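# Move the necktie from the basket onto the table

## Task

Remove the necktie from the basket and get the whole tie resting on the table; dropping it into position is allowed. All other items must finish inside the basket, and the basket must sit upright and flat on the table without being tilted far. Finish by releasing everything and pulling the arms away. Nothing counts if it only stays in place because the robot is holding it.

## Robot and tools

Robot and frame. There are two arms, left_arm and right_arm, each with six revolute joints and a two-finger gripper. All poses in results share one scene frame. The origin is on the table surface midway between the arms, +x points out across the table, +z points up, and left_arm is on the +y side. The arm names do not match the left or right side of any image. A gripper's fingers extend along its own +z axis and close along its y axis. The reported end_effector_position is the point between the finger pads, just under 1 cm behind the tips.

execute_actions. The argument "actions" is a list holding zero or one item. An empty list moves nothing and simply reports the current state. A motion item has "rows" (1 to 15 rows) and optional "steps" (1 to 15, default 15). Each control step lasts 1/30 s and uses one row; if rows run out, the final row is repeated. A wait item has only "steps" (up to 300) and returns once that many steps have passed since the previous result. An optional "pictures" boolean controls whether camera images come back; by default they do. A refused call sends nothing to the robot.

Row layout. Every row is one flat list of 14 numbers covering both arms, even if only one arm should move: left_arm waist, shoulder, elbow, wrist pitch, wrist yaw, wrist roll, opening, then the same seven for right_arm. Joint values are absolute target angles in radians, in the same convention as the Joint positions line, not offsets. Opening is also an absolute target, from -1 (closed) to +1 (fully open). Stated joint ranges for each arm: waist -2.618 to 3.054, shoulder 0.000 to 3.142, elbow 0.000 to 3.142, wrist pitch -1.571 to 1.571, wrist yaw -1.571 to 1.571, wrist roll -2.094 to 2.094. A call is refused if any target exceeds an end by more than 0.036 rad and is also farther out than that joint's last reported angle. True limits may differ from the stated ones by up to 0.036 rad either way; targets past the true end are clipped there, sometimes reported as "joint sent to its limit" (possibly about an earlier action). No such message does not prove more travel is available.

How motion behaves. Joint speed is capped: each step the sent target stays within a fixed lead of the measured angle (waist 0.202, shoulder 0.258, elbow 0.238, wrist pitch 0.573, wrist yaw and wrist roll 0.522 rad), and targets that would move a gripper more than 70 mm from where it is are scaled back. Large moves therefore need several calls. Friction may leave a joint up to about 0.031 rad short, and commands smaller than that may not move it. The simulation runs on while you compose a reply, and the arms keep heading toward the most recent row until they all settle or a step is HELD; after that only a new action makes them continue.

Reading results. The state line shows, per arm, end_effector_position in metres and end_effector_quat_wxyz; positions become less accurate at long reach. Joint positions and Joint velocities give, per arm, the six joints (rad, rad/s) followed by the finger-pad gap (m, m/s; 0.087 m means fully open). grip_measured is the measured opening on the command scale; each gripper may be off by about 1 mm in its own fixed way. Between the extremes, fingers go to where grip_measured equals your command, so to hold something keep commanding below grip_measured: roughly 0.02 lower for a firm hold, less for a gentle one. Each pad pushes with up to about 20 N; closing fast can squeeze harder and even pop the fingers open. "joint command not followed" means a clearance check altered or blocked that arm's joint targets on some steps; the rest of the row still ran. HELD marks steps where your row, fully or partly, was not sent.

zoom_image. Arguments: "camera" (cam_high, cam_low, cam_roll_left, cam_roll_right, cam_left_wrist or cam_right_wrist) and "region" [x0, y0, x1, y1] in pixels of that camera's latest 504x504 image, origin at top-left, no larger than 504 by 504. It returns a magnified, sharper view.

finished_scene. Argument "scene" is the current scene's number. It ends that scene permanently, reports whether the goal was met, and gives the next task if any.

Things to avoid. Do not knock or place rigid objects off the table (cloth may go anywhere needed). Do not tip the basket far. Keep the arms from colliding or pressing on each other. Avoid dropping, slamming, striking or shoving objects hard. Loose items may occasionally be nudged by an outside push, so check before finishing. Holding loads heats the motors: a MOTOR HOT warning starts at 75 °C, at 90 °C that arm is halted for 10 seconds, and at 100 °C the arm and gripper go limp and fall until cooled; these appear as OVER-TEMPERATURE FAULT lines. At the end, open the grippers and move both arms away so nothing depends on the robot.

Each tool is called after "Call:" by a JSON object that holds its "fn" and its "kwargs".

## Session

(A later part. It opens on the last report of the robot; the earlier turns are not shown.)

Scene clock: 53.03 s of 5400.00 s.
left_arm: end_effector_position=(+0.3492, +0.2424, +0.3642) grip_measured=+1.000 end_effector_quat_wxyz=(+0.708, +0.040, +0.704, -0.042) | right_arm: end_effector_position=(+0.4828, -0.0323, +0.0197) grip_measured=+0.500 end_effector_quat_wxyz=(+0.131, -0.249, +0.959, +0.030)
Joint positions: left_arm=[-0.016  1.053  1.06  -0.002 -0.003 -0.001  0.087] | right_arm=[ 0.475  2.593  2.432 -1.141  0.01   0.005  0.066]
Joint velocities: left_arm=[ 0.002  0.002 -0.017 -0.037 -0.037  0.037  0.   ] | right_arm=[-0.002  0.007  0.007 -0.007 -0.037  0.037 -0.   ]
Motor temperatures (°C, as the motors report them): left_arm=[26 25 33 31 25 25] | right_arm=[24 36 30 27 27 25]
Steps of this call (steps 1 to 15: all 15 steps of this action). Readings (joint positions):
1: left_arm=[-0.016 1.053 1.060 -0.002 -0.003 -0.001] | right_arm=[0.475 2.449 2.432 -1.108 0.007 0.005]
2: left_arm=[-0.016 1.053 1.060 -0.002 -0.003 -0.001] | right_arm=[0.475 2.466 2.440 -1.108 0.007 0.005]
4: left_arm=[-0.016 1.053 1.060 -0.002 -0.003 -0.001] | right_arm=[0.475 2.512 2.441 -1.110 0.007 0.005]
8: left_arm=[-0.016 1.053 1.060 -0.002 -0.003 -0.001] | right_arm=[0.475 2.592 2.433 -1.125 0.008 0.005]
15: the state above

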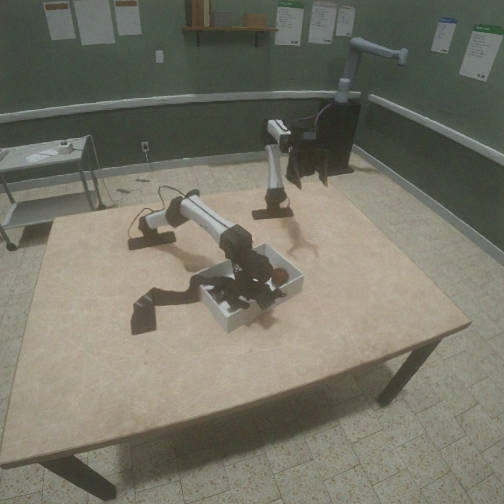

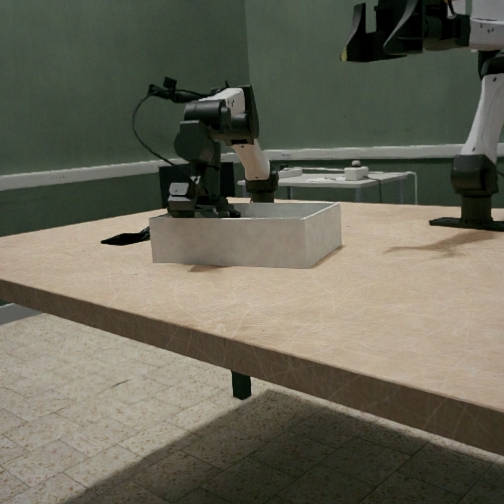

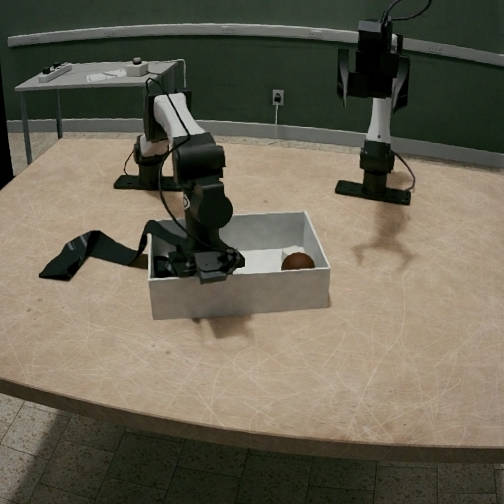

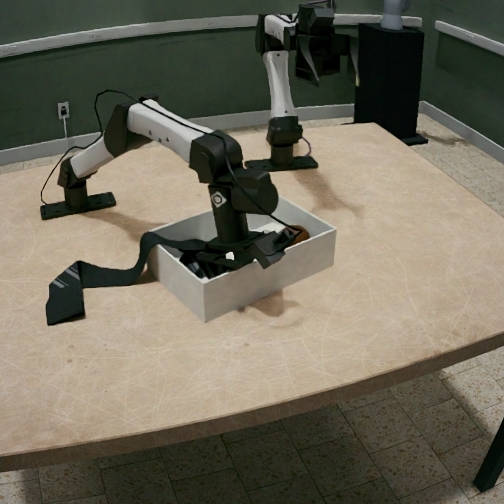

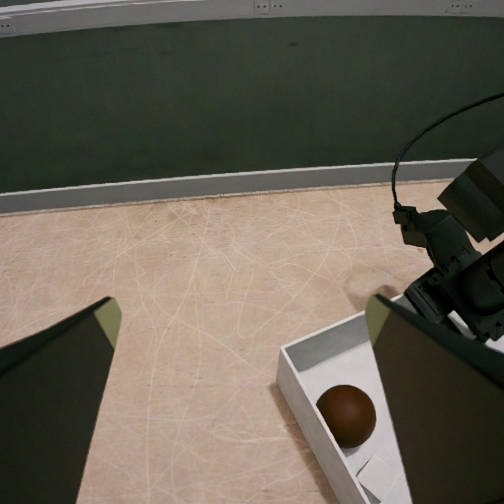

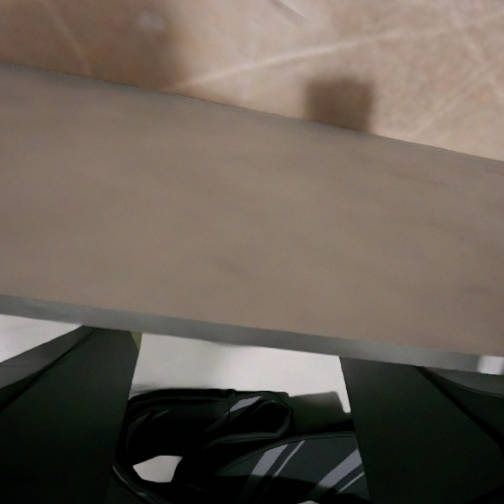

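Close and lift out.

Call:
{"fn": "execute_actions", "kwargs": {"actions": [{"rows": [[-0.016,1.053,1.06,0,0,0,1, 0.475,2.59,2.43,-1.14,0,0,-1]], "steps": 15}], "pictures": false}}

Call:
{"fn": "execute_actions", "kwargs": {"actions": [{"rows": [[-0.016,1.053,1.06,0,0,0,1, 0.475,1.95,2.5,-1.5,0,0,-1]], "steps": 15}], "pictures": false}}

Call:
{"fn": "execute_actions", "kwargs": {"actions": [{"steps": 20}]}}

Scene clock: 55.47 s of 5400.00 s.
left_arm: end_effector_position=(+0.3492, +0.2424, +0.3642) grip_measured=+1.000 end_effector_quat_wxyz=(+0.708, +0.040, +0.704, -0.042) | right_arm: end_effector_position=(+0.4828, -0.0321, +0.0197) grip_measured=-1.000 end_effector_quat_wxyz=(+0.131, -0.249, +0.959, +0.030)
Joint positions: left_arm=[-0.016  1.053  1.06  -0.002 -0.003 -0.001  0.087] | right_arm=[ 0.475  2.593  2.432 -1.141  0.01   0.005  0.   ]
Joint velocities: left_arm=[ 0.002  0.002 -0.007 -0.022 -0.007 -0.007  0.   ] | right_arm=[-0.037 -0.002 -0.002 -0.007  0.037 -0.007  0.   ]
Motor temperatures (°C, as the motors report them): left_arm=[26 25 33 31 25 25] | right_arm=[24 37 30 27 27 25]
Steps of this call (steps 1 to 15: the robot went on to your last target; steps 16 to 58: nothing new was sent; steps 59 to 73: all 15 steps of this action). Readings (joint positions):
59: left_arm=[-0.016 1.053 1.060 -0.002 -0.003 -0.001] | right_arm=[0.475 2.593 2.432 -1.141 0.010 0.005]
60: left_arm=[-0.016 1.053 1.060 -0.002 -0.003 -0.001] | right_arm=[0.475 2.593 2.432 -1.141 0.010 0.005]
62: left_arm=[-0.016 1.053 1.060 -0.002 -0.003 -0.001] | right_arm=[0.475 2.593 2.432 -1.141 0.010 0.005]
66: left_arm=[-0.016 1.053 1.060 -0.002 -0.003 -0.001] | right_arm=[0.475 2.593 2.432 -1.141 0.010 0.005]
73: the state above

Scene clock: 55.97 s of 5400.00 s.
left_arm: end_effector_position=(+0.3492, +0.2424, +0.3642) grip_measured=+1.000 end_effector_quat_wxyz=(+0.708, +0.040, +0.704, -0.042) | right_arm: end_effector_position=(+0.4192, -0.0681, +0.2530) grip_measured=-1.000 end_effector_quat_wxyz=(+0.260, -0.242, +0.933, +0.064)
Joint positions: left_arm=[-0.016  1.053  1.06  -0.002 -0.003 -0.001  0.087] | right_arm=[ 0.475  2.089  2.463 -1.403  0.01   0.005  0.   ]
Joint velocities: left_arm=[-0.007 -0.002 -0.002 -0.051 -0.022  0.051  0.   ] | right_arm=[ 0.002 -1.263  0.149 -0.344  0.007 -0.007  0.   ]
Motor temperatures (°C, as the motors report them): left_arm=[26 25 33 31 25 25] | right_arm=[24 38 30 27 27 25]
Steps of this call (steps 1 to 15: all 15 steps of this action). Readings (joint positions):
1: left_arm=[-0.016 1.053 1.060 -0.002 -0.003 -0.001] | right_arm=[0.475 2.585 2.433 -1.156 0.010 0.005]
2: left_arm=[-0.016 1.053 1.060 -0.002 -0.003 -0.001] | right_arm=[0.475 2.572 2.433 -1.192 0.010 0.005]
4: left_arm=[-0.016 1.053 1.060 -0.002 -0.003 -0.001] | right_arm=[0.475 2.526 2.433 -1.250 0.010 0.005]
8: left_arm=[-0.016 1.053 1.060 -0.002 -0.003 -0.001] | right_arm=[0.475 2.389 2.438 -1.330 0.010 0.005]
15: the state above

Scene clock: 56.63 s of 5400.00 s.
left_arm: end_effector_position=(+0.3492, +0.2424, +0.3642) grip_measured=+1.000 end_effector_quat_wxyz=(+0.708, +0.040, +0.704, -0.042) | right_arm: end_effector_position=(+0.3839, -0.0880, +0.3174) grip_measured=-1.000 end_effector_quat_wxyz=(+0.310, -0.238, +0.917, +0.078)
Joint positions: left_arm=[-0.016  1.053  1.06  -0.002 -0.003 -0.001  0.087] | right_arm=[ 0.475  1.947  2.513 -1.487  0.009  0.005  0.   ]
Joint velocities: left_arm=[ 0.002 -0.007  0.012  0.007 -0.007 -0.051  0.   ] | right_arm=[ 0.007 -0.002 -0.012 -0.051 -0.037  0.022  0.   ]
Motor temperatures (°C, as the motors report them): left_arm=[26 25 33 31 25 25] | right_arm=[24 38 30 27 27 25]
Steps of this call (steps 1 to 20: the robot went on to your last target). Readings (joint positions):
1: left_arm=[-0.016 1.053 1.060 -0.002 -0.003 -0.001] | right_arm=[0.475 2.044 2.470 -1.415 0.010 0.005]
2: left_arm=[-0.016 1.053 1.060 -0.002 -0.003 -0.001] | right_arm=[0.475 2.003 2.479 -1.427 0.010 0.005]
4: left_arm=[-0.016 1.053 1.060 -0.002 -0.003 -0.001] | right_arm=[0.475 1.939 2.499 -1.443 0.010 0.005]
8: left_arm=[-0.016 1.053 1.060 -0.002 -0.003 -0.001] | right_arm=[0.475 1.902 2.513 -1.459 0.010 0.005]
20: the state above

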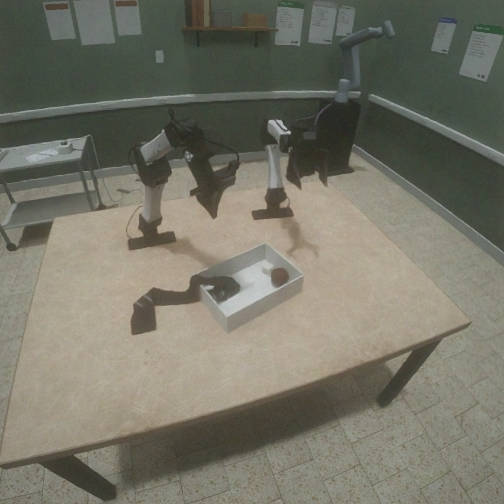

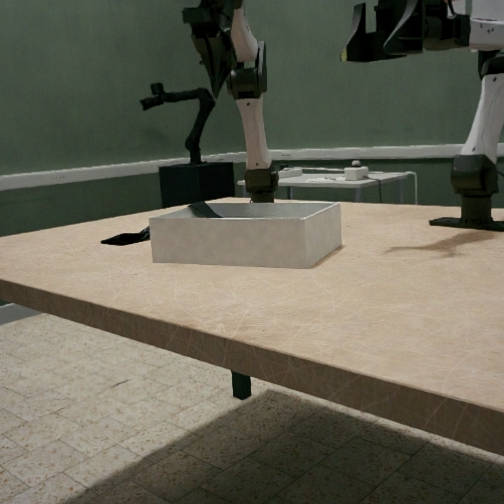

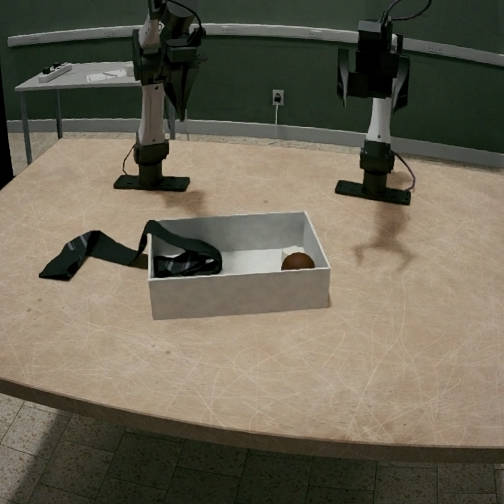

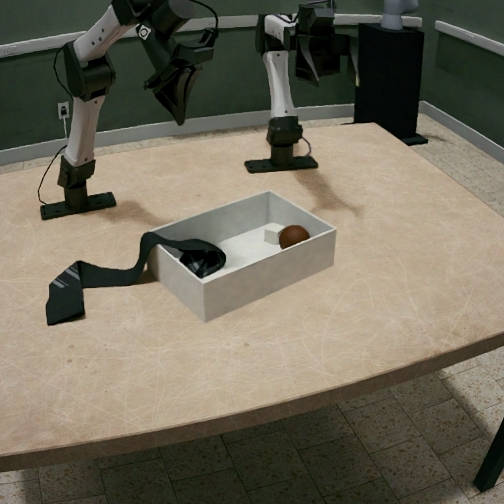

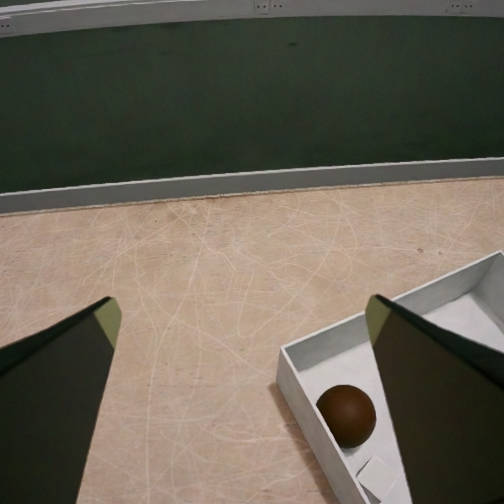

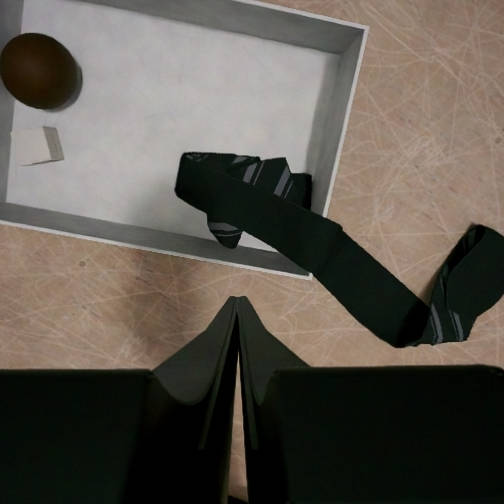

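Call:
{"fn": "execute_actions", "kwargs": {"actions": [{"rows": [[-0.016,1.053,1.06,0,0,0,1, 0.47,2.42,2.43,-1.3,0,0,0.5]], "steps": 15}], "pictures": false}}

Call:
{"fn": "execute_actions", "kwargs": {"actions": [{"steps": 15}], "pictures": false}}

Call:
{"fn": "execute_actions", "kwargs": {"actions": [{"rows": [[-0.016,1.053,1.06,0,0,0,1, 0.47,2.58,2.43,-1.3,0,0,0.5]], "steps": 15}]}}

Scene clock: 59.10 s of 5400.00 s.
left_arm: end_effector_position=(+0.3492, +0.2424, +0.3642) grip_measured=+1.000 end_effector_quat_wxyz=(+0.708, +0.040, +0.704, -0.042) | right_arm: end_effector_position=(+0.4504, -0.0503, +0.0917) grip_measured=+0.500 end_effector_quat_wxyz=(+0.118, -0.250, +0.961, +0.027)
Joint positions: left_arm=[-0.016  1.053  1.06  -0.002 -0.003 -0.001  0.087] | right_arm=[ 0.475  2.436  2.433 -1.325  0.009  0.005  0.066]
Joint velocities: left_arm=[ 0.002 -0.012 -0.007  0.051 -0.007  0.081  0.   ] | right_arm=[-0.017  0.72  -0.33   0.007  0.022  0.037 -0.002]
Motor temperatures (°C, as the motors report them): left_arm=[26 25 34 31 25 25] | right_arm=[24 37 30 27 27 25]
Steps of this call (steps 1 to 15: the robot went on to your last target; steps 16 to 59: nothing new was sent; steps 60 to 74: all 15 steps of this action). Readings (joint positions):
60: left_arm=[-0.016 1.053 1.060 -0.002 -0.003 -0.001] | right_arm=[0.475 1.956 2.513 -1.482 0.009 0.005]
61: left_arm=[-0.016 1.053 1.060 -0.002 -0.003 -0.001] | right_arm=[0.475 1.969 2.513 -1.464 0.009 0.005]
63: left_arm=[-0.016 1.053 1.060 -0.002 -0.003 -0.001] | right_arm=[0.475 2.019 2.513 -1.432 0.009 0.005]
67: left_arm=[-0.016 1.053 1.060 -0.002 -0.003 -0.001] | right_arm=[0.475 2.165 2.496 -1.383 0.009 0.005]
74: the state above

Scene clock: 59.60 s of 5400.00 s.
left_arm: end_effector_position=(+0.3492, +0.2424, +0.3642) grip_measured=+1.000 end_effector_quat_wxyz=(+0.708, +0.040, +0.704, -0.042) | right_arm: end_effector_position=(+0.4500, -0.0506, +0.0913) grip_measured=+0.500 end_effector_quat_wxyz=(+0.119, -0.250, +0.961, +0.027)
Joint positions: left_arm=[-0.016  1.053  1.06  -0.002 -0.003 -0.001  0.087] | right_arm=[ 0.475  2.427  2.415 -1.313  0.009  0.005  0.066]
Joint velocities: left_arm=[ 0.017 -0.007 -0.007 -0.022 -0.007  0.007  0.   ] | right_arm=[ 0.002  0.002 -0.007 -0.051  0.051 -0.022  0.   ]
Motor temperatures (°C, as the motors report them): left_arm=[26 25 34 31 25 25] | right_arm=[24 37 30 27 27 25]
Steps of this call (steps 1 to 15: the robot went on to your last target). Readings (joint positions):
1: left_arm=[-0.016 1.053 1.060 -0.002 -0.003 -0.001] | right_arm=[0.475 2.456 2.424 -1.325 0.009 0.005]
2: left_arm=[-0.016 1.053 1.060 -0.002 -0.003 -0.001] | right_arm=[0.475 2.468 2.418 -1.325 0.009 0.005]
4: left_arm=[-0.016 1.053 1.060 -0.002 -0.003 -0.001] | right_arm=[0.475 2.472 2.415 -1.325 0.009 0.005]
8: left_arm=[-0.016 1.053 1.060 -0.002 -0.003 -0.001] | right_arm=[0.475 2.443 2.415 -1.319 0.009 0.005]
15: the state above

Scene clock: 60.10 s of 5400.00 s.
left_arm: end_effector_position=(+0.3492, +0.2424, +0.3642) grip_measured=+1.000 end_effector_quat_wxyz=(+0.708, +0.040, +0.704, -0.042) | right_arm: end_effector_position=(+0.4466, -0.0522, +0.0173) grip_measured=+0.500 end_effector_quat_wxyz=(+0.052, -0.252, +0.966, +0.010)
Joint positions: left_arm=[-0.016  1.053  1.06  -0.002 -0.003 -0.001  0.087] | right_arm=[ 0.475  2.593  2.428 -1.3    0.008  0.005  0.066]
Joint velocities: left_arm=[ 0.007  0.007  0.002 -0.066 -0.051 -0.022  0.   ] | right_arm=[ 0.007 -0.012  0.007 -0.037  0.11   0.037  0.   ]
Motor temperatures (°C, as the motors report them): left_arm=[26 25 34 31 25 25] | right_arm=[24 38 30 27 27 25]
Steps of this call (steps 1 to 15: all 15 steps of this action). Readings (joint positions):
1: left_arm=[-0.016 1.053 1.060 -0.002 -0.003 -0.001] | right_arm=[0.475 2.440 2.422 -1.314 0.009 0.005]
2: left_arm=[-0.016 1.053 1.060 -0.002 -0.003 -0.001] | right_arm=[0.475 2.458 2.435 -1.308 0.009 0.005]
4: left_arm=[-0.016 1.053 1.060 -0.002 -0.003 -0.001] | right_arm=[0.475 2.507 2.438 -1.299 0.009 0.005]
8: left_arm=[-0.016 1.053 1.060 -0.002 -0.003 -0.001] | right_arm=[0.475 2.593 2.432 -1.299 0.009 0.005]
15: the state above

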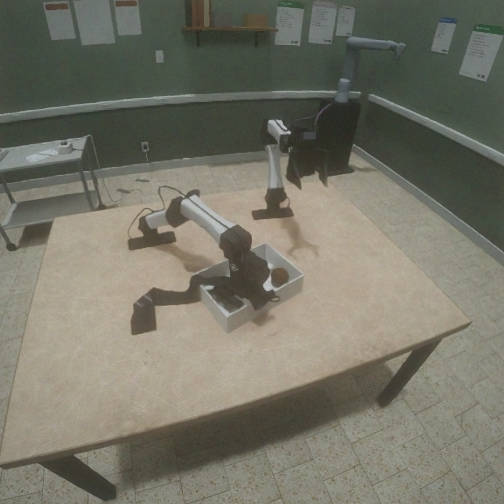

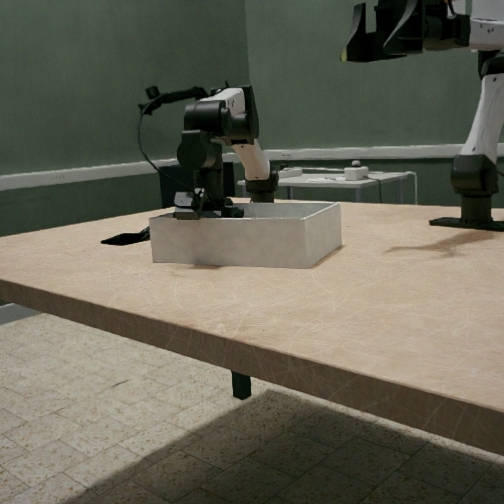

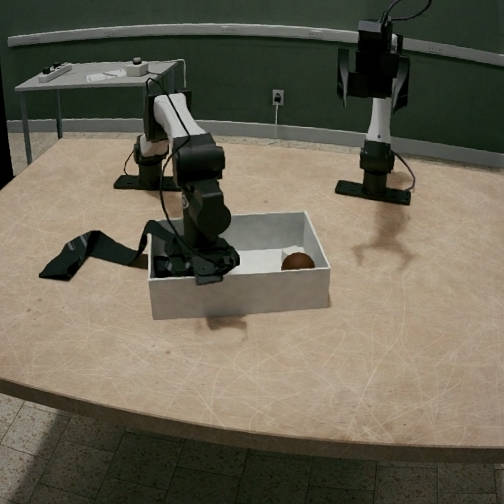

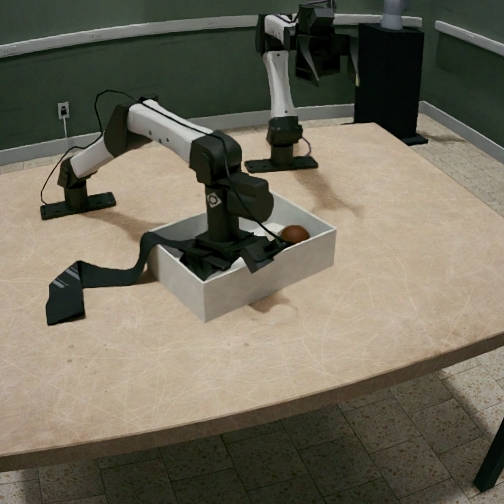

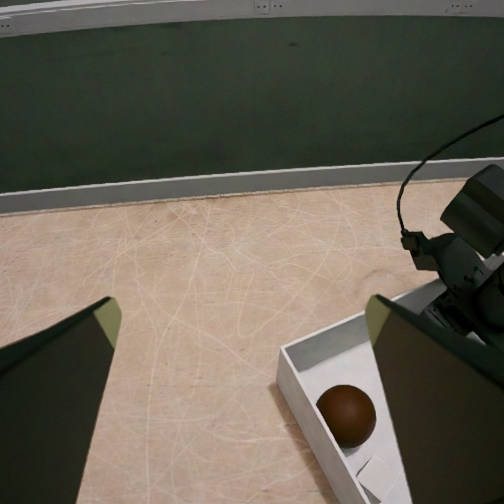

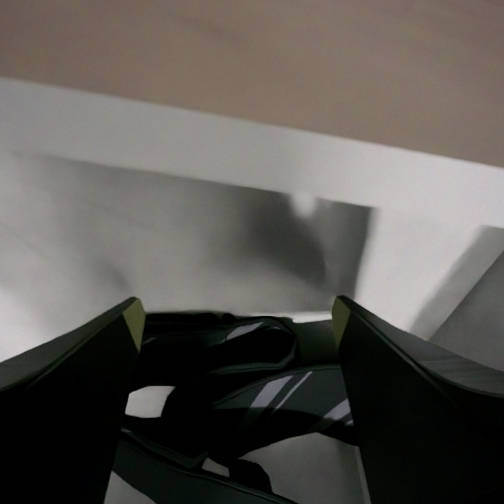

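Call:
{"fn": "execute_actions", "kwargs": {"actions": [{"rows": [[-0.016,1.053,1.06,0,0,0,1, 0.475,2.59,2.43,-1.3,0,0,-1]], "steps": 15}], "pictures": false}}

Call:
{"fn": "execute_actions", "kwargs": {"actions": [{"rows": [[-0.016,1.053,1.06,0,0,0,1, 0.475,1.95,2.5,-1.5,0,0,-1]], "steps": 15}], "pictures": false}}

Call:
{"fn": "execute_actions", "kwargs": {"actions": [{"steps": 20}]}}

Scene clock: 62.20 s of 5400.00 s.
left_arm: end_effector_position=(+0.3492, +0.2424, +0.3642) grip_measured=+1.000 end_effector_quat_wxyz=(+0.708, +0.040, +0.704, -0.042) | right_arm: end_effector_position=(+0.4467, -0.0522, +0.0175) grip_measured=-1.000 end_effector_quat_wxyz=(+0.052, -0.252, +0.966, +0.010)
Joint positions: left_arm=[-0.016  1.053  1.06  -0.002 -0.003 -0.001  0.087] | right_arm=[ 0.475  2.593  2.428 -1.3    0.008  0.005  0.   ]
Joint velocities: left_arm=[ 0.002 -0.007  0.002  0.022 -0.007 -0.022  0.   ] | right_arm=[-0.012  0.007 -0.022 -0.022 -0.081  0.007  0.   ]
Motor temperatures (°C, as the motors report them): left_arm=[26 25 34 31 25 25] | right_arm=[24 38 31 27 27 25]
Steps of this call (steps 1 to 15: the robot went on to your last target; steps 16 to 48: nothing new was sent; steps 49 to 63: all 15 steps of this action). Readings (joint positions):
49: left_arm=[-0.016 1.053 1.060 -0.002 -0.003 -0.001] | right_arm=[0.475 2.593 2.428 -1.300 0.008 0.005]
50: left_arm=[-0.016 1.053 1.060 -0.002 -0.003 -0.001] | right_arm=[0.475 2.593 2.428 -1.300 0.008 0.005]
52: left_arm=[-0.016 1.053 1.060 -0.002 -0.003 -0.001] | right_arm=[0.475 2.593 2.428 -1.300 0.008 0.005]
56: left_arm=[-0.016 1.053 1.060 -0.002 -0.003 -0.001] | right_arm=[0.475 2.593 2.428 -1.300 0.008 0.005]
63: the state above

Scene clock: 62.70 s of 5400.00 s.
left_arm: end_effector_position=(+0.3492, +0.2424, +0.3642) grip_measured=+1.000 end_effector_quat_wxyz=(+0.708, +0.040, +0.704, -0.042) | right_arm: end_effector_position=(+0.4091, -0.0734, +0.2644) grip_measured=-1.000 end_effector_quat_wxyz=(+0.261, -0.242, +0.932, +0.066)
Joint positions: left_arm=[-0.016  1.053  1.06  -0.002 -0.003 -0.001  0.087] | right_arm=[ 0.475  2.059  2.469 -1.435  0.008  0.005  0.   ]
Joint velocities: left_arm=[-0.017 -0.002 -0.002  0.007 -0.081 -0.037  0.   ] | right_arm=[-0.002 -1.321  0.188 -0.242 -0.081  0.007  0.   ]
Motor temperatures (°C, as the motors report them): left_arm=[26 25 34 31 25 25] | right_arm=[24 39 31 27 27 25]
Steps of this call (steps 1 to 15: all 15 steps of this action). Readings (joint positions):
1: left_arm=[-0.016 1.053 1.060 -0.002 -0.003 -0.001] | right_arm=[0.475 2.584 2.428 -1.308 0.008 0.005]
2: left_arm=[-0.016 1.053 1.060 -0.002 -0.003 -0.001] | right_arm=[0.475 2.572 2.428 -1.329 0.008 0.005]
4: left_arm=[-0.016 1.053 1.060 -0.002 -0.003 -0.001] | right_arm=[0.475 2.522 2.428 -1.362 0.008 0.005]
8: left_arm=[-0.016 1.053 1.060 -0.002 -0.003 -0.001] | right_arm=[0.475 2.376 2.441 -1.402 0.008 0.005]
15: the state above

Scene clock: 63.37 s of 5400.00 s.
left_arm: end_effector_position=(+0.3492, +0.2424, +0.3642) grip_measured=+1.000 end_effector_quat_wxyz=(+0.708, +0.040, +0.704, -0.042) | right_arm: end_effector_position=(+0.3838, -0.0877, +0.3173) grip_measured=-1.000 end_effector_quat_wxyz=(+0.309, -0.238, +0.917, +0.078)
Joint positions: left_arm=[-0.016  1.053  1.06  -0.002 -0.003 -0.001  0.087] | right_arm=[ 0.475  1.948  2.515 -1.488  0.008  0.005  0.   ]
Joint velocities: left_arm=[ 0.002  0.002  0.002  0.037  0.007 -0.037  0.   ] | right_arm=[-0.027  0.017 -0.012 -0.037 -0.037 -0.095  0.   ]
Motor temperatures (°C, as the motors report them): left_arm=[26 25 34 31 25 25] | right_arm=[24 39 31 27 27 25]
Steps of this call (steps 1 to 20: the robot went on to your last target). Readings (joint positions):
1: left_arm=[-0.016 1.053 1.060 -0.002 -0.003 -0.001] | right_arm=[0.475 2.016 2.477 -1.443 0.008 0.005]
2: left_arm=[-0.016 1.053 1.060 -0.002 -0.003 -0.001] | right_arm=[0.475 1.977 2.487 -1.449 0.008 0.005]
4: left_arm=[-0.016 1.053 1.060 -0.002 -0.003 -0.001] | right_arm=[0.475 1.922 2.506 -1.456 0.008 0.005]
8: left_arm=[-0.016 1.053 1.060 -0.002 -0.003 -0.001] | right_arm=[0.475 1.905 2.515 -1.467 0.008 0.005]
20: the state above

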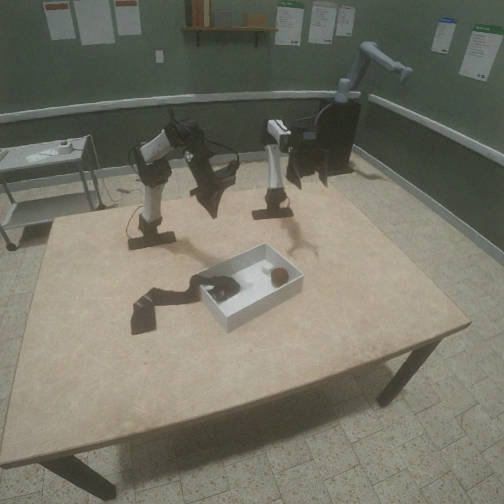

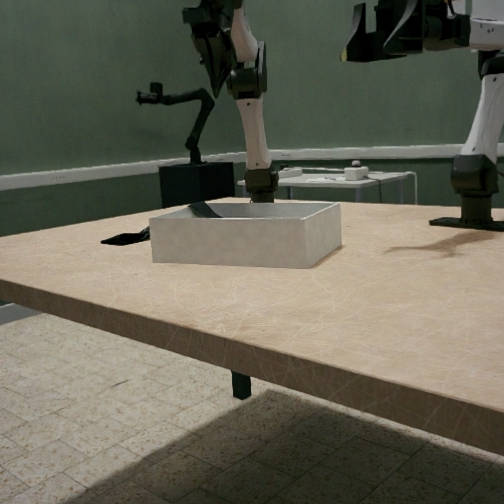

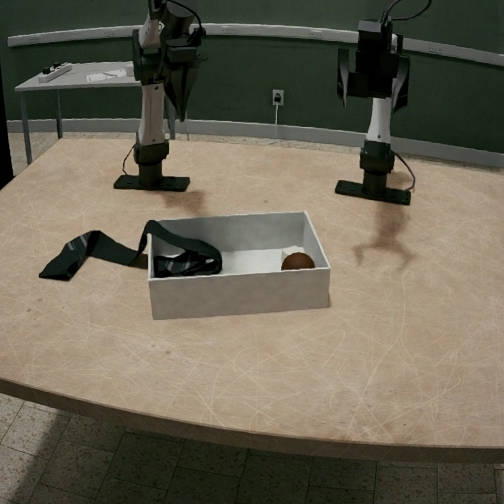

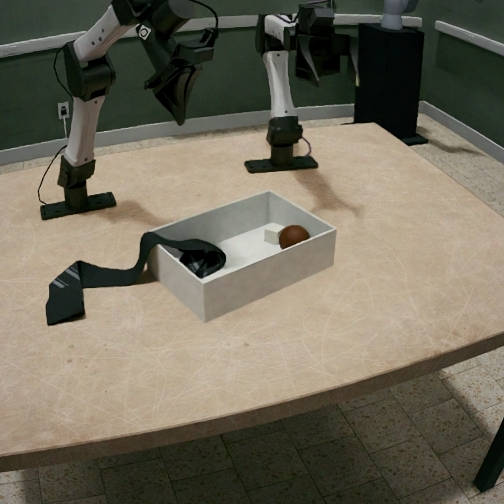

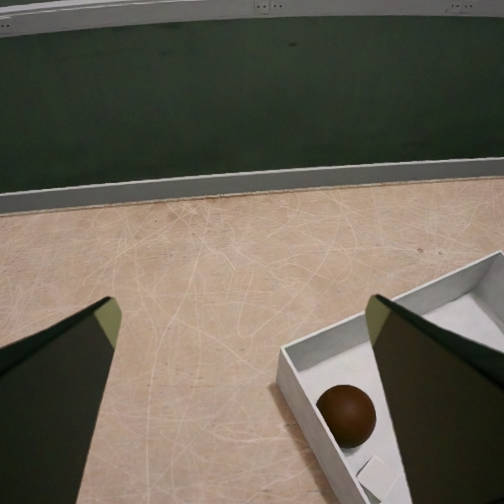

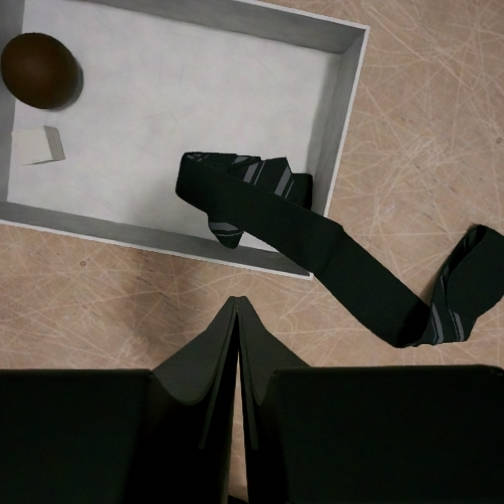

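Call:
{"fn": "execute_actions", "kwargs": {"actions": [{"rows": [[-0.016,1.053,1.06,0,0,0,1, 0.32,2.3,2.4,-1.45,0,1.57,1]], "steps": 15}], "pictures": false}}

Call:
{"fn": "execute_actions", "kwargs": {"actions": [{"steps": 25}]}}

Scene clock: 68.90 s of 5400.00 s.
left_arm: end_effector_position=(+0.3492, +0.2424, +0.3642) grip_measured=+1.000 end_effector_quat_wxyz=(+0.708, +0.040, +0.704, -0.042) | right_arm: end_effector_position=(+0.4509, -0.0880, +0.1204) grip_measured=+0.993 end_effector_quat_wxyz=(+0.058, +0.356, +0.931, +0.050)
Joint positions: left_arm=[-0.016  1.053  1.06  -0.002 -0.003 -0.001  0.087] | right_arm=[ 0.323  2.35   2.386 -1.453  0.002  1.094  0.087]
Joint velocities: left_arm=[ 0.012 -0.007  0.012  0.066 -0.037  0.037  0.   ] | right_arm=[ 0.012  0.076 -0.056  0.081 -0.007  2.747 -0.   ]
Motor temperatures (°C, as the motors report them): left_arm=[26 25 34 32 25 25] | right_arm=[24 38 30 27 27 25]
Steps of this call (steps 1 to 15: the robot went on to your last target; steps 16 to 110: nothing new was sent; then 1.37 s passed at rest; steps 111 to 125: all 15 steps of this action). Readings (joint positions):
111: left_arm=[-0.016 1.053 1.060 -0.002 -0.003 -0.001] | right_arm=[0.468 1.956 2.513 -1.488 0.004 0.042]
112: left_arm=[-0.016 1.053 1.060 -0.002 -0.003 -0.001] | right_arm=[0.456 1.968 2.513 -1.484 0.002 0.090]
114: left_arm=[-0.016 1.053 1.060 -0.002 -0.003 -0.001] | right_arm=[0.420 2.015 2.502 -1.475 0.002 0.187]
118: left_arm=[-0.016 1.053 1.060 -0.002 -0.003 -0.001] | right_arm=[0.364 2.160 2.466 -1.462 0.002 0.415]
125: the state above

Scene clock: 69.73 s of 5400.00 s.
left_arm: end_effector_position=(+0.3492, +0.2424, +0.3642) grip_measured=+1.000 end_effector_quat_wxyz=(+0.708, +0.040, +0.704, -0.042) | right_arm: end_effector_position=(+0.4657, -0.0775, +0.1432) grip_measured=+0.993 end_effector_quat_wxyz=(+0.057, +0.561, +0.822, +0.080)
Joint positions: left_arm=[-0.016  1.053  1.06  -0.002 -0.003 -0.001  0.087] | right_arm=[ 0.323  2.307  2.386 -1.453  0.002  1.559  0.087]
Joint velocities: left_arm=[ 0.002 -0.012  0.007  0.022 -0.007  0.007  0.   ] | right_arm=[-0.017  0.007 -0.002 -0.022 -0.066  0.066  0.   ]
Motor temperatures (°C, as the motors report them): left_arm=[26 26 34 32 25 25] | right_arm=[24 38 30 27 27 25]
Steps of this call (steps 1 to 25: the robot went on to your last target). Readings (joint positions):
1: left_arm=[-0.016 1.053 1.060 -0.002 -0.003 -0.001] | right_arm=[0.323 2.351 2.386 -1.453 0.002 1.186]
2: left_arm=[-0.016 1.053 1.060 -0.002 -0.003 -0.001] | right_arm=[0.323 2.347 2.386 -1.453 0.002 1.261]
4: left_arm=[-0.016 1.053 1.060 -0.002 -0.003 -0.001] | right_arm=[0.323 2.331 2.386 -1.453 0.002 1.370]
8: left_arm=[-0.016 1.053 1.060 -0.002 -0.003 -0.001] | right_arm=[0.323 2.309 2.386 -1.453 0.002 1.483]
25: the state above

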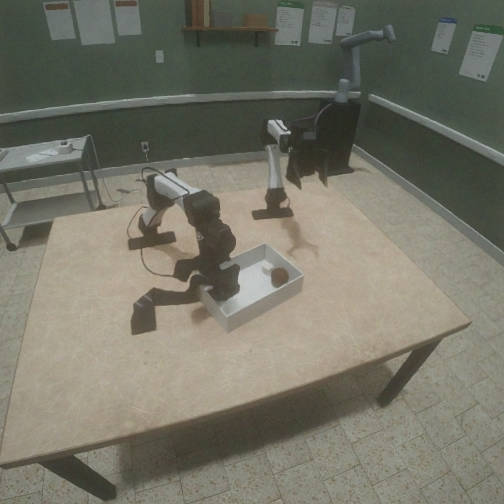

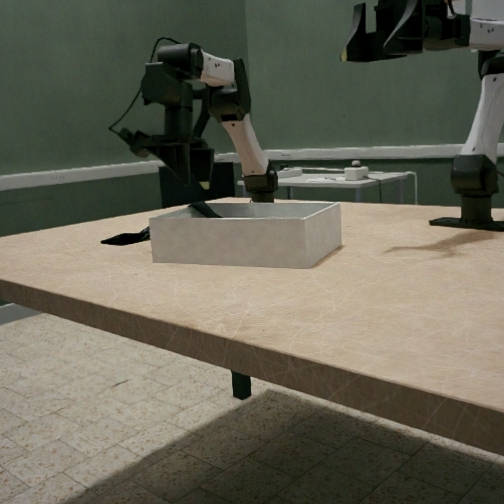

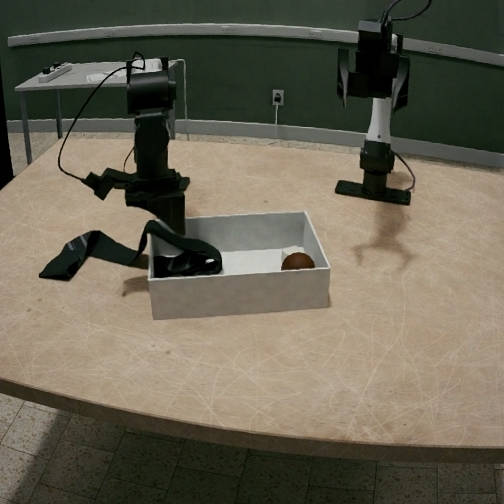

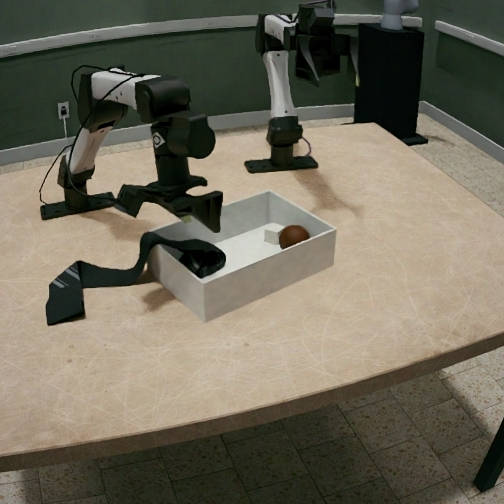

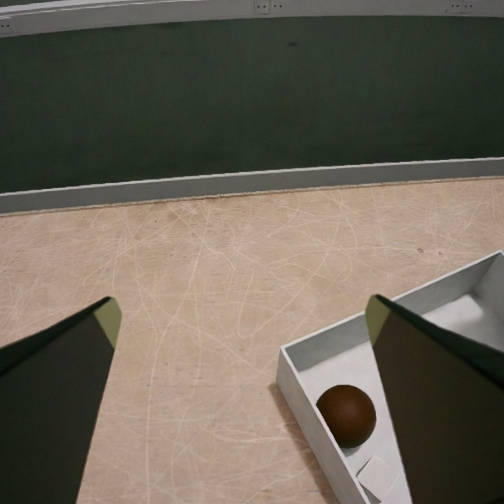

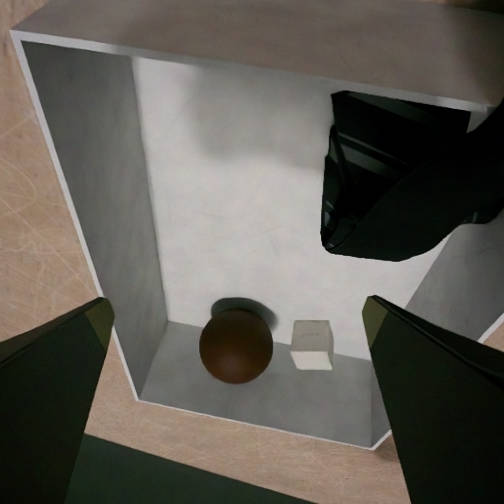

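Call:
{"fn": "execute_actions", "kwargs": {"actions": [{"rows": [[-0.016,1.053,1.06,0,0,0,1, 0.15,2.22,2.3,-1.55,0,1.57,1]], "steps": 15}], "pictures": false}}

Call:
{"fn": "execute_actions", "kwargs": {"actions": [{"steps": 15}]}}

Scene clock: 74.43 s of 5400.00 s.
left_arm: end_effector_position=(+0.3492, +0.2424, +0.3642) grip_measured=+1.000 end_effector_quat_wxyz=(+0.708, +0.040, +0.704, -0.042) | right_arm: end_effector_position=(+0.4631, -0.1668, +0.1548) grip_measured=+0.993 end_effector_quat_wxyz=(+0.041, +0.636, +0.770, +0.045)
Joint positions: left_arm=[-0.016  1.053  1.06  -0.002 -0.003 -0.001  0.087] | right_arm=[ 0.141  2.231  2.317 -1.534  0.005  1.561  0.087]
Joint velocities: left_arm=[-0.002 -0.017 -0.012 -0.007 -0.007 -0.022  0.   ] | right_arm=[ 0.066 -0.002 -0.012 -0.037  0.081  0.022 -0.001]
Motor temperatures (°C, as the motors report them): left_arm=[26 26 34 32 25 25] | right_arm=[24 39 31 27 27 25]
Steps of this call (steps 1 to 30: the robot went on to your last target; steps 31 to 120: nothing new was sent; then 0.20 s passed at rest; steps 121 to 135: all 15 steps of this action). Readings (joint positions):
121: left_arm=[-0.016 1.053 1.060 -0.002 -0.003 -0.001] | right_arm=[0.312 2.299 2.373 -1.454 -0.003 1.561]
122: left_arm=[-0.016 1.053 1.060 -0.002 -0.003 -0.001] | right_arm=[0.293 2.286 2.351 -1.464 -0.008 1.561]
124: left_arm=[-0.016 1.053 1.060 -0.002 -0.003 -0.001] | right_arm=[0.227 2.261 2.322 -1.493 -0.009 1.561]
128: left_arm=[-0.016 1.053 1.060 -0.002 -0.003 -0.001] | right_arm=[0.123 2.237 2.317 -1.521 0.002 1.561]
135: the state above

Scene clock: 74.93 s of 5400.00 s.
left_arm: end_effector_position=(+0.3492, +0.2424, +0.3642) grip_measured=+1.000 end_effector_quat_wxyz=(+0.708, +0.040, +0.704, -0.042) | right_arm: end_effector_position=(+0.4623, -0.1662, +0.1547) grip_measured=+0.993 end_effector_quat_wxyz=(+0.040, +0.635, +0.770, +0.044)
Joint positions: left_arm=[-0.016  1.053  1.06  -0.002 -0.003 -0.001  0.087] | right_arm=[ 0.143  2.231  2.317 -1.537  0.005  1.561  0.087]
Joint velocities: left_arm=[ 0.002 -0.007 -0.002 -0.022  0.095  0.037  0.   ] | right_arm=[ 0.007 -0.022 -0.002  0.095 -0.022  0.007 -0.   ]
Motor temperatures (°C, as the motors report them): left_arm=[26 26 34 32 25 25] | right_arm=[24 39 31 27 27 25]
Steps of this call (steps 1 to 15: the robot went on to your last target). Readings (joint positions):
1: left_arm=[-0.016 1.053 1.060 -0.002 -0.003 -0.001] | right_arm=[0.143 2.231 2.317 -1.535 0.005 1.561]
2: left_arm=[-0.016 1.053 1.060 -0.002 -0.003 -0.001] | right_arm=[0.143 2.231 2.317 -1.535 0.005 1.561]
4: left_arm=[-0.016 1.053 1.060 -0.002 -0.003 -0.001] | right_arm=[0.143 2.231 2.317 -1.536 0.005 1.561]
8: left_arm=[-0.016 1.053 1.060 -0.002 -0.003 -0.001] | right_arm=[0.143 2.231 2.317 -1.536 0.005 1.561]
15: the state above
All arms were judged still, so your last target was given up. Only a new action makes them travel on or press farther. Fingers that are still opening or closing keep moving.

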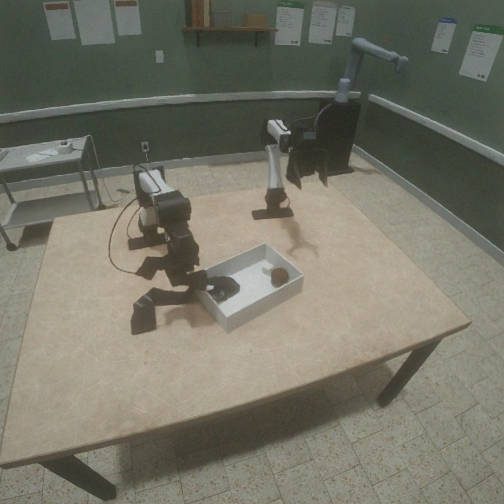

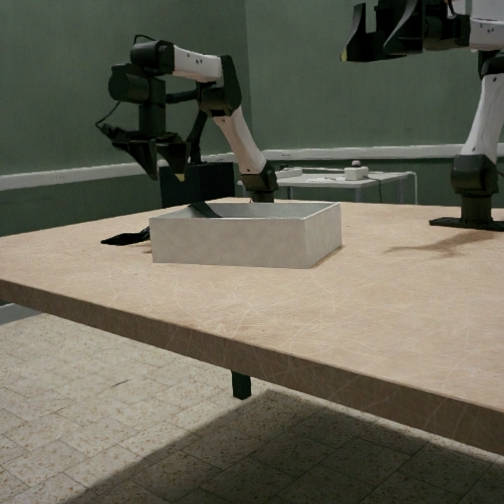

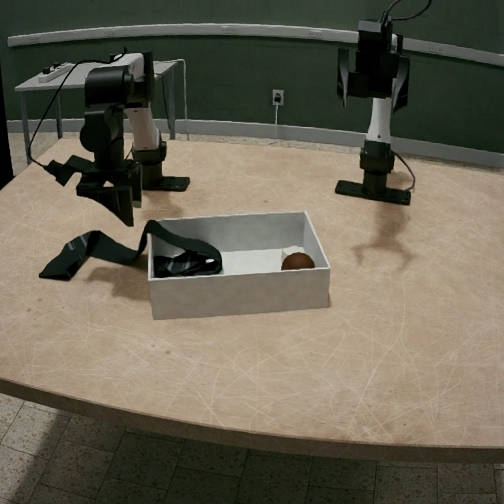

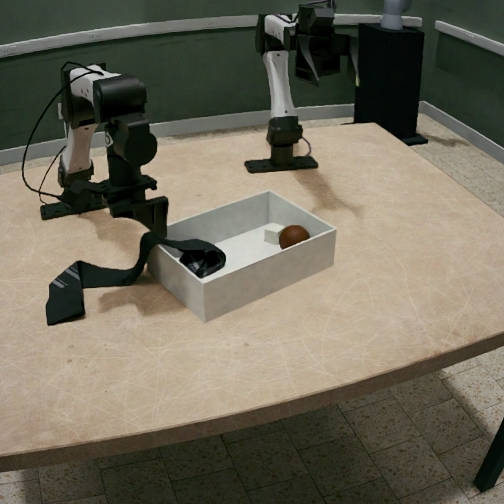

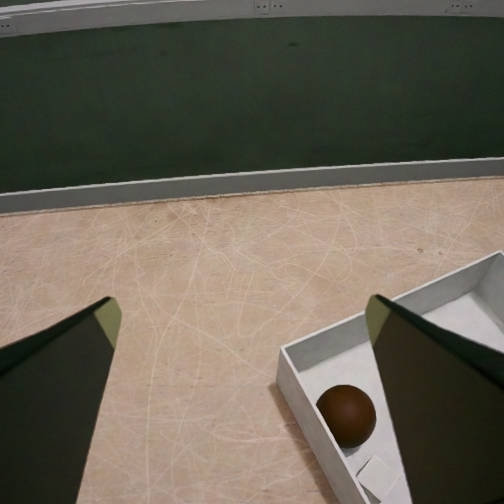

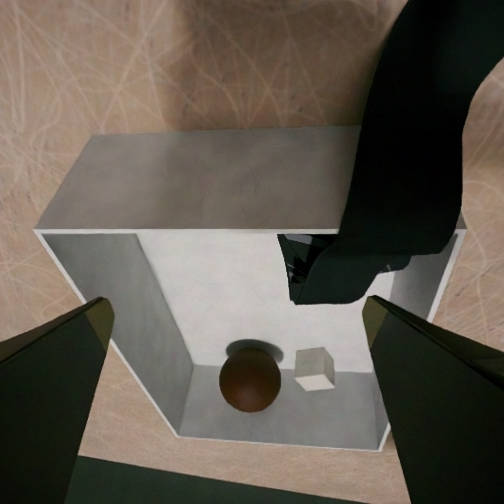

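Call:
{"fn": "execute_actions", "kwargs": {"actions": [{"rows": [[-0.016,1.053,1.06,0,0,0,1, 0.15,1.98,1.86,-1.38,0,1.57,1]], "steps": 15}], "pictures": false}}

Call:
{"fn": "execute_actions", "kwargs": {"actions": [{"rows": [[-0.016,1.053,1.06,0,0,0,1, 0.15,2.10,1.62,-1.03,0,1.57,1]], "steps": 15}], "pictures": false}}

Call:
{"fn": "execute_actions", "kwargs": {"actions": [{"steps": 15}]}}

Scene clock: 78.90 s of 5400.00 s.
left_arm: end_effector_position=(+0.3492, +0.2424, +0.3642) grip_measured=+1.000 end_effector_quat_wxyz=(+0.708, +0.040, +0.704, -0.042) | right_arm: end_effector_position=(+0.4029, -0.1772, +0.1429) grip_measured=+0.993 end_effector_quat_wxyz=(+0.024, +0.636, +0.771, +0.025)
Joint positions: left_arm=[-0.016  1.053  1.06  -0.002 -0.003 -0.001  0.087] | right_arm=[ 0.143  1.972  1.873 -1.401  0.005  1.562  0.087]
Joint velocities: left_arm=[ 0.002  0.012 -0.002 -0.007 -0.095 -0.007  0.   ] | right_arm=[ 0.002 -0.007  0.007  0.095  0.007 -0.007  0.002]
Motor temperatures (°C, as the motors report them): left_arm=[26 26 34 32 25 25] | right_arm=[24 39 31 26 27 25]
Steps of this call (steps 1 to 90: nothing new was sent; then 0.47 s passed at rest; steps 91 to 105: all 15 steps of this action). Readings (joint positions):
91: left_arm=[-0.016 1.053 1.060 -0.002 -0.003 -0.001] | right_arm=[0.143 2.195 2.258 -1.494 0.005 1.561]
92: left_arm=[-0.016 1.053 1.060 -0.002 -0.003 -0.001] | right_arm=[0.143 2.138 2.161 -1.457 0.005 1.561]
94: left_arm=[-0.016 1.053 1.060 -0.002 -0.003 -0.001] | right_arm=[0.143 2.029 1.998 -1.436 0.005 1.561]
98: left_arm=[-0.016 1.053 1.060 -0.002 -0.003 -0.001] | right_arm=[0.143 1.967 1.889 -1.430 0.005 1.562]
105: the state above

Scene clock: 79.40 s of 5400.00 s.
left_arm: end_effector_position=(+0.3492, +0.2424, +0.3642) grip_measured=+1.000 end_effector_quat_wxyz=(+0.708, +0.040, +0.704, -0.042) | right_arm: end_effector_position=(+0.4141, -0.1751, +0.0232) grip_measured=+0.993 end_effector_quat_wxyz=(+0.003, +0.636, +0.771, -0.000)
Joint positions: left_arm=[-0.016  1.053  1.06  -0.002 -0.003 -0.001  0.087] | right_arm=[ 0.143  2.118  1.613 -1.062  0.005  1.562  0.087]
Joint velocities: left_arm=[-0.007 -0.007 -0.007  0.007 -0.051 -0.081  0.   ] | right_arm=[-0.017 -0.066 -0.017  0.11  -0.022  0.051 -0.001]
Motor temperatures (°C, as the motors report them): left_arm=[26 26 34 32 25 25] | right_arm=[24 39 31 26 27 25]
Steps of this call (steps 1 to 15: all 15 steps of this action). Readings (joint positions):
1: left_arm=[-0.016 1.053 1.060 -0.002 -0.003 -0.001] | right_arm=[0.143 1.973 1.850 -1.369 0.005 1.562]
2: left_arm=[-0.016 1.053 1.060 -0.002 -0.003 -0.001] | right_arm=[0.143 1.973 1.814 -1.322 0.005 1.562]
4: left_arm=[-0.016 1.053 1.060 -0.002 -0.003 -0.001] | right_arm=[0.143 2.003 1.736 -1.242 0.005 1.562]
8: left_arm=[-0.016 1.053 1.060 -0.002 -0.003 -0.001] | right_arm=[0.143 2.107 1.631 -1.124 0.005 1.562]
15: the state above

Scene clock: 79.90 s of 5400.00 s.
left_arm: end_effector_position=(+0.3492, +0.2424, +0.3642) grip_measured=+1.000 end_effector_quat_wxyz=(+0.708, +0.040, +0.704, -0.042) | right_arm: end_effector_position=(+0.4186, -0.1743, +0.0244) grip_measured=+0.993 end_effector_quat_wxyz=(+0.009, +0.636, +0.771, +0.008)
Joint positions: left_arm=[-0.016  1.053  1.06  -0.002 -0.003 -0.001  0.087] | right_arm=[ 0.143  2.115  1.613 -1.045  0.005  1.562  0.087]
Joint velocities: left_arm=[-0.007  0.002  0.007  0.007  0.007  0.007  0.   ] | right_arm=[-0.027  0.012 -0.007 -0.022 -0.051  0.022  0.001]
Motor temperatures (°C, as the motors report them): left_arm=[26 26 34 32 25 25] | right_arm=[24 39 31 26 27 25]
Steps of this call (steps 1 to 15: the robot went on to your last target). Readings (joint positions):
1: left_arm=[-0.016 1.053 1.060 -0.002 -0.003 -0.001] | right_arm=[0.143 2.116 1.613 -1.058 0.005 1.562]
2: left_arm=[-0.016 1.053 1.060 -0.002 -0.003 -0.001] | right_arm=[0.143 2.115 1.613 -1.055 0.005 1.562]
4: left_arm=[-0.016 1.053 1.060 -0.002 -0.003 -0.001] | right_arm=[0.143 2.115 1.613 -1.051 0.005 1.562]
8: left_arm=[-0.016 1.053 1.060 -0.002 -0.003 -0.001] | right_arm=[0.143 2.115 1.613 -1.047 0.005 1.562]
15: the state above

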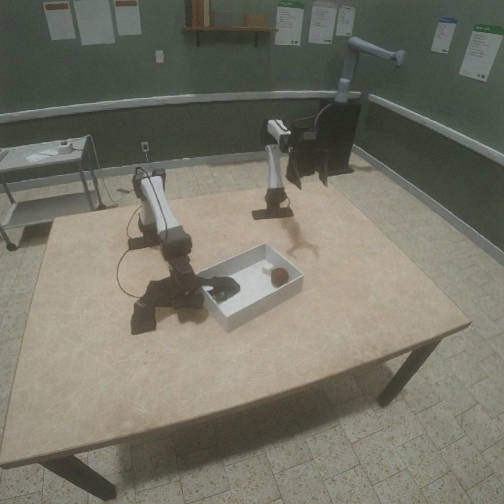

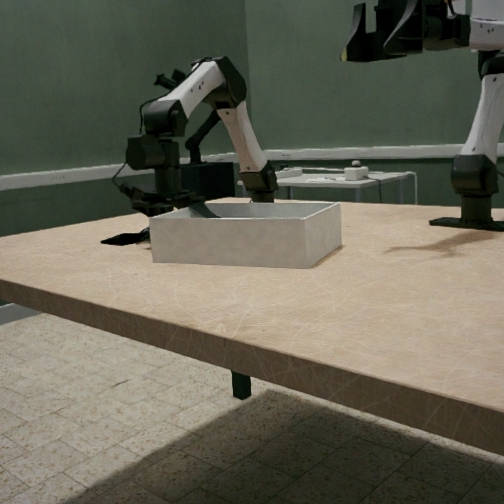

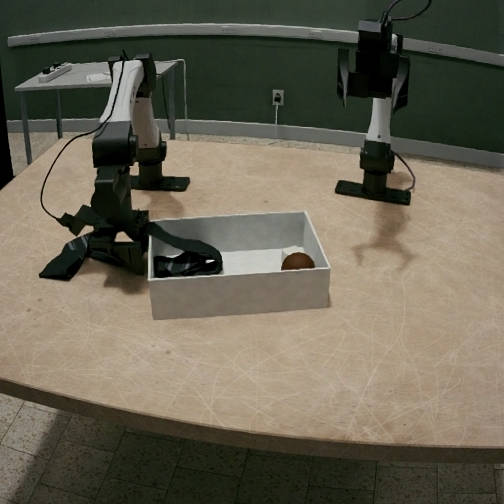

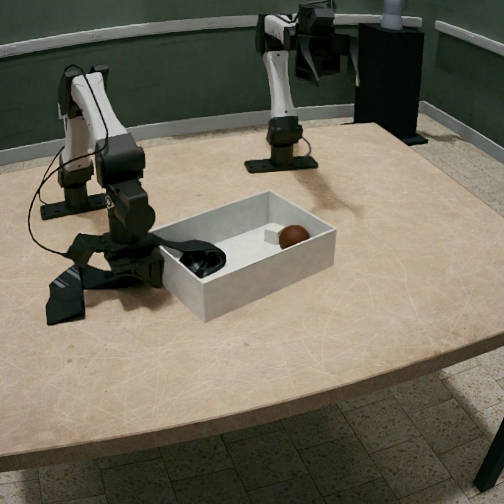

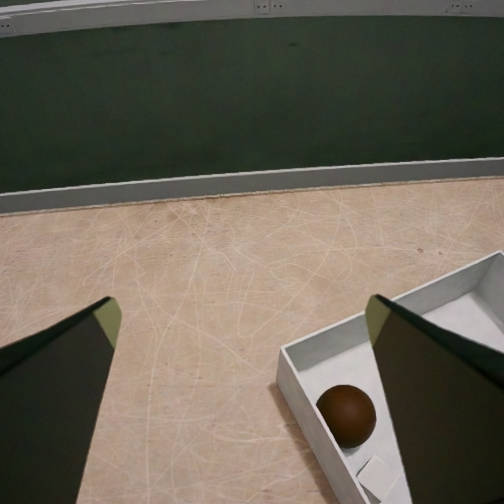

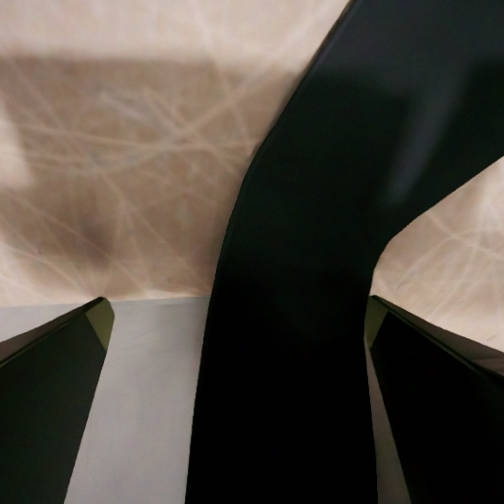

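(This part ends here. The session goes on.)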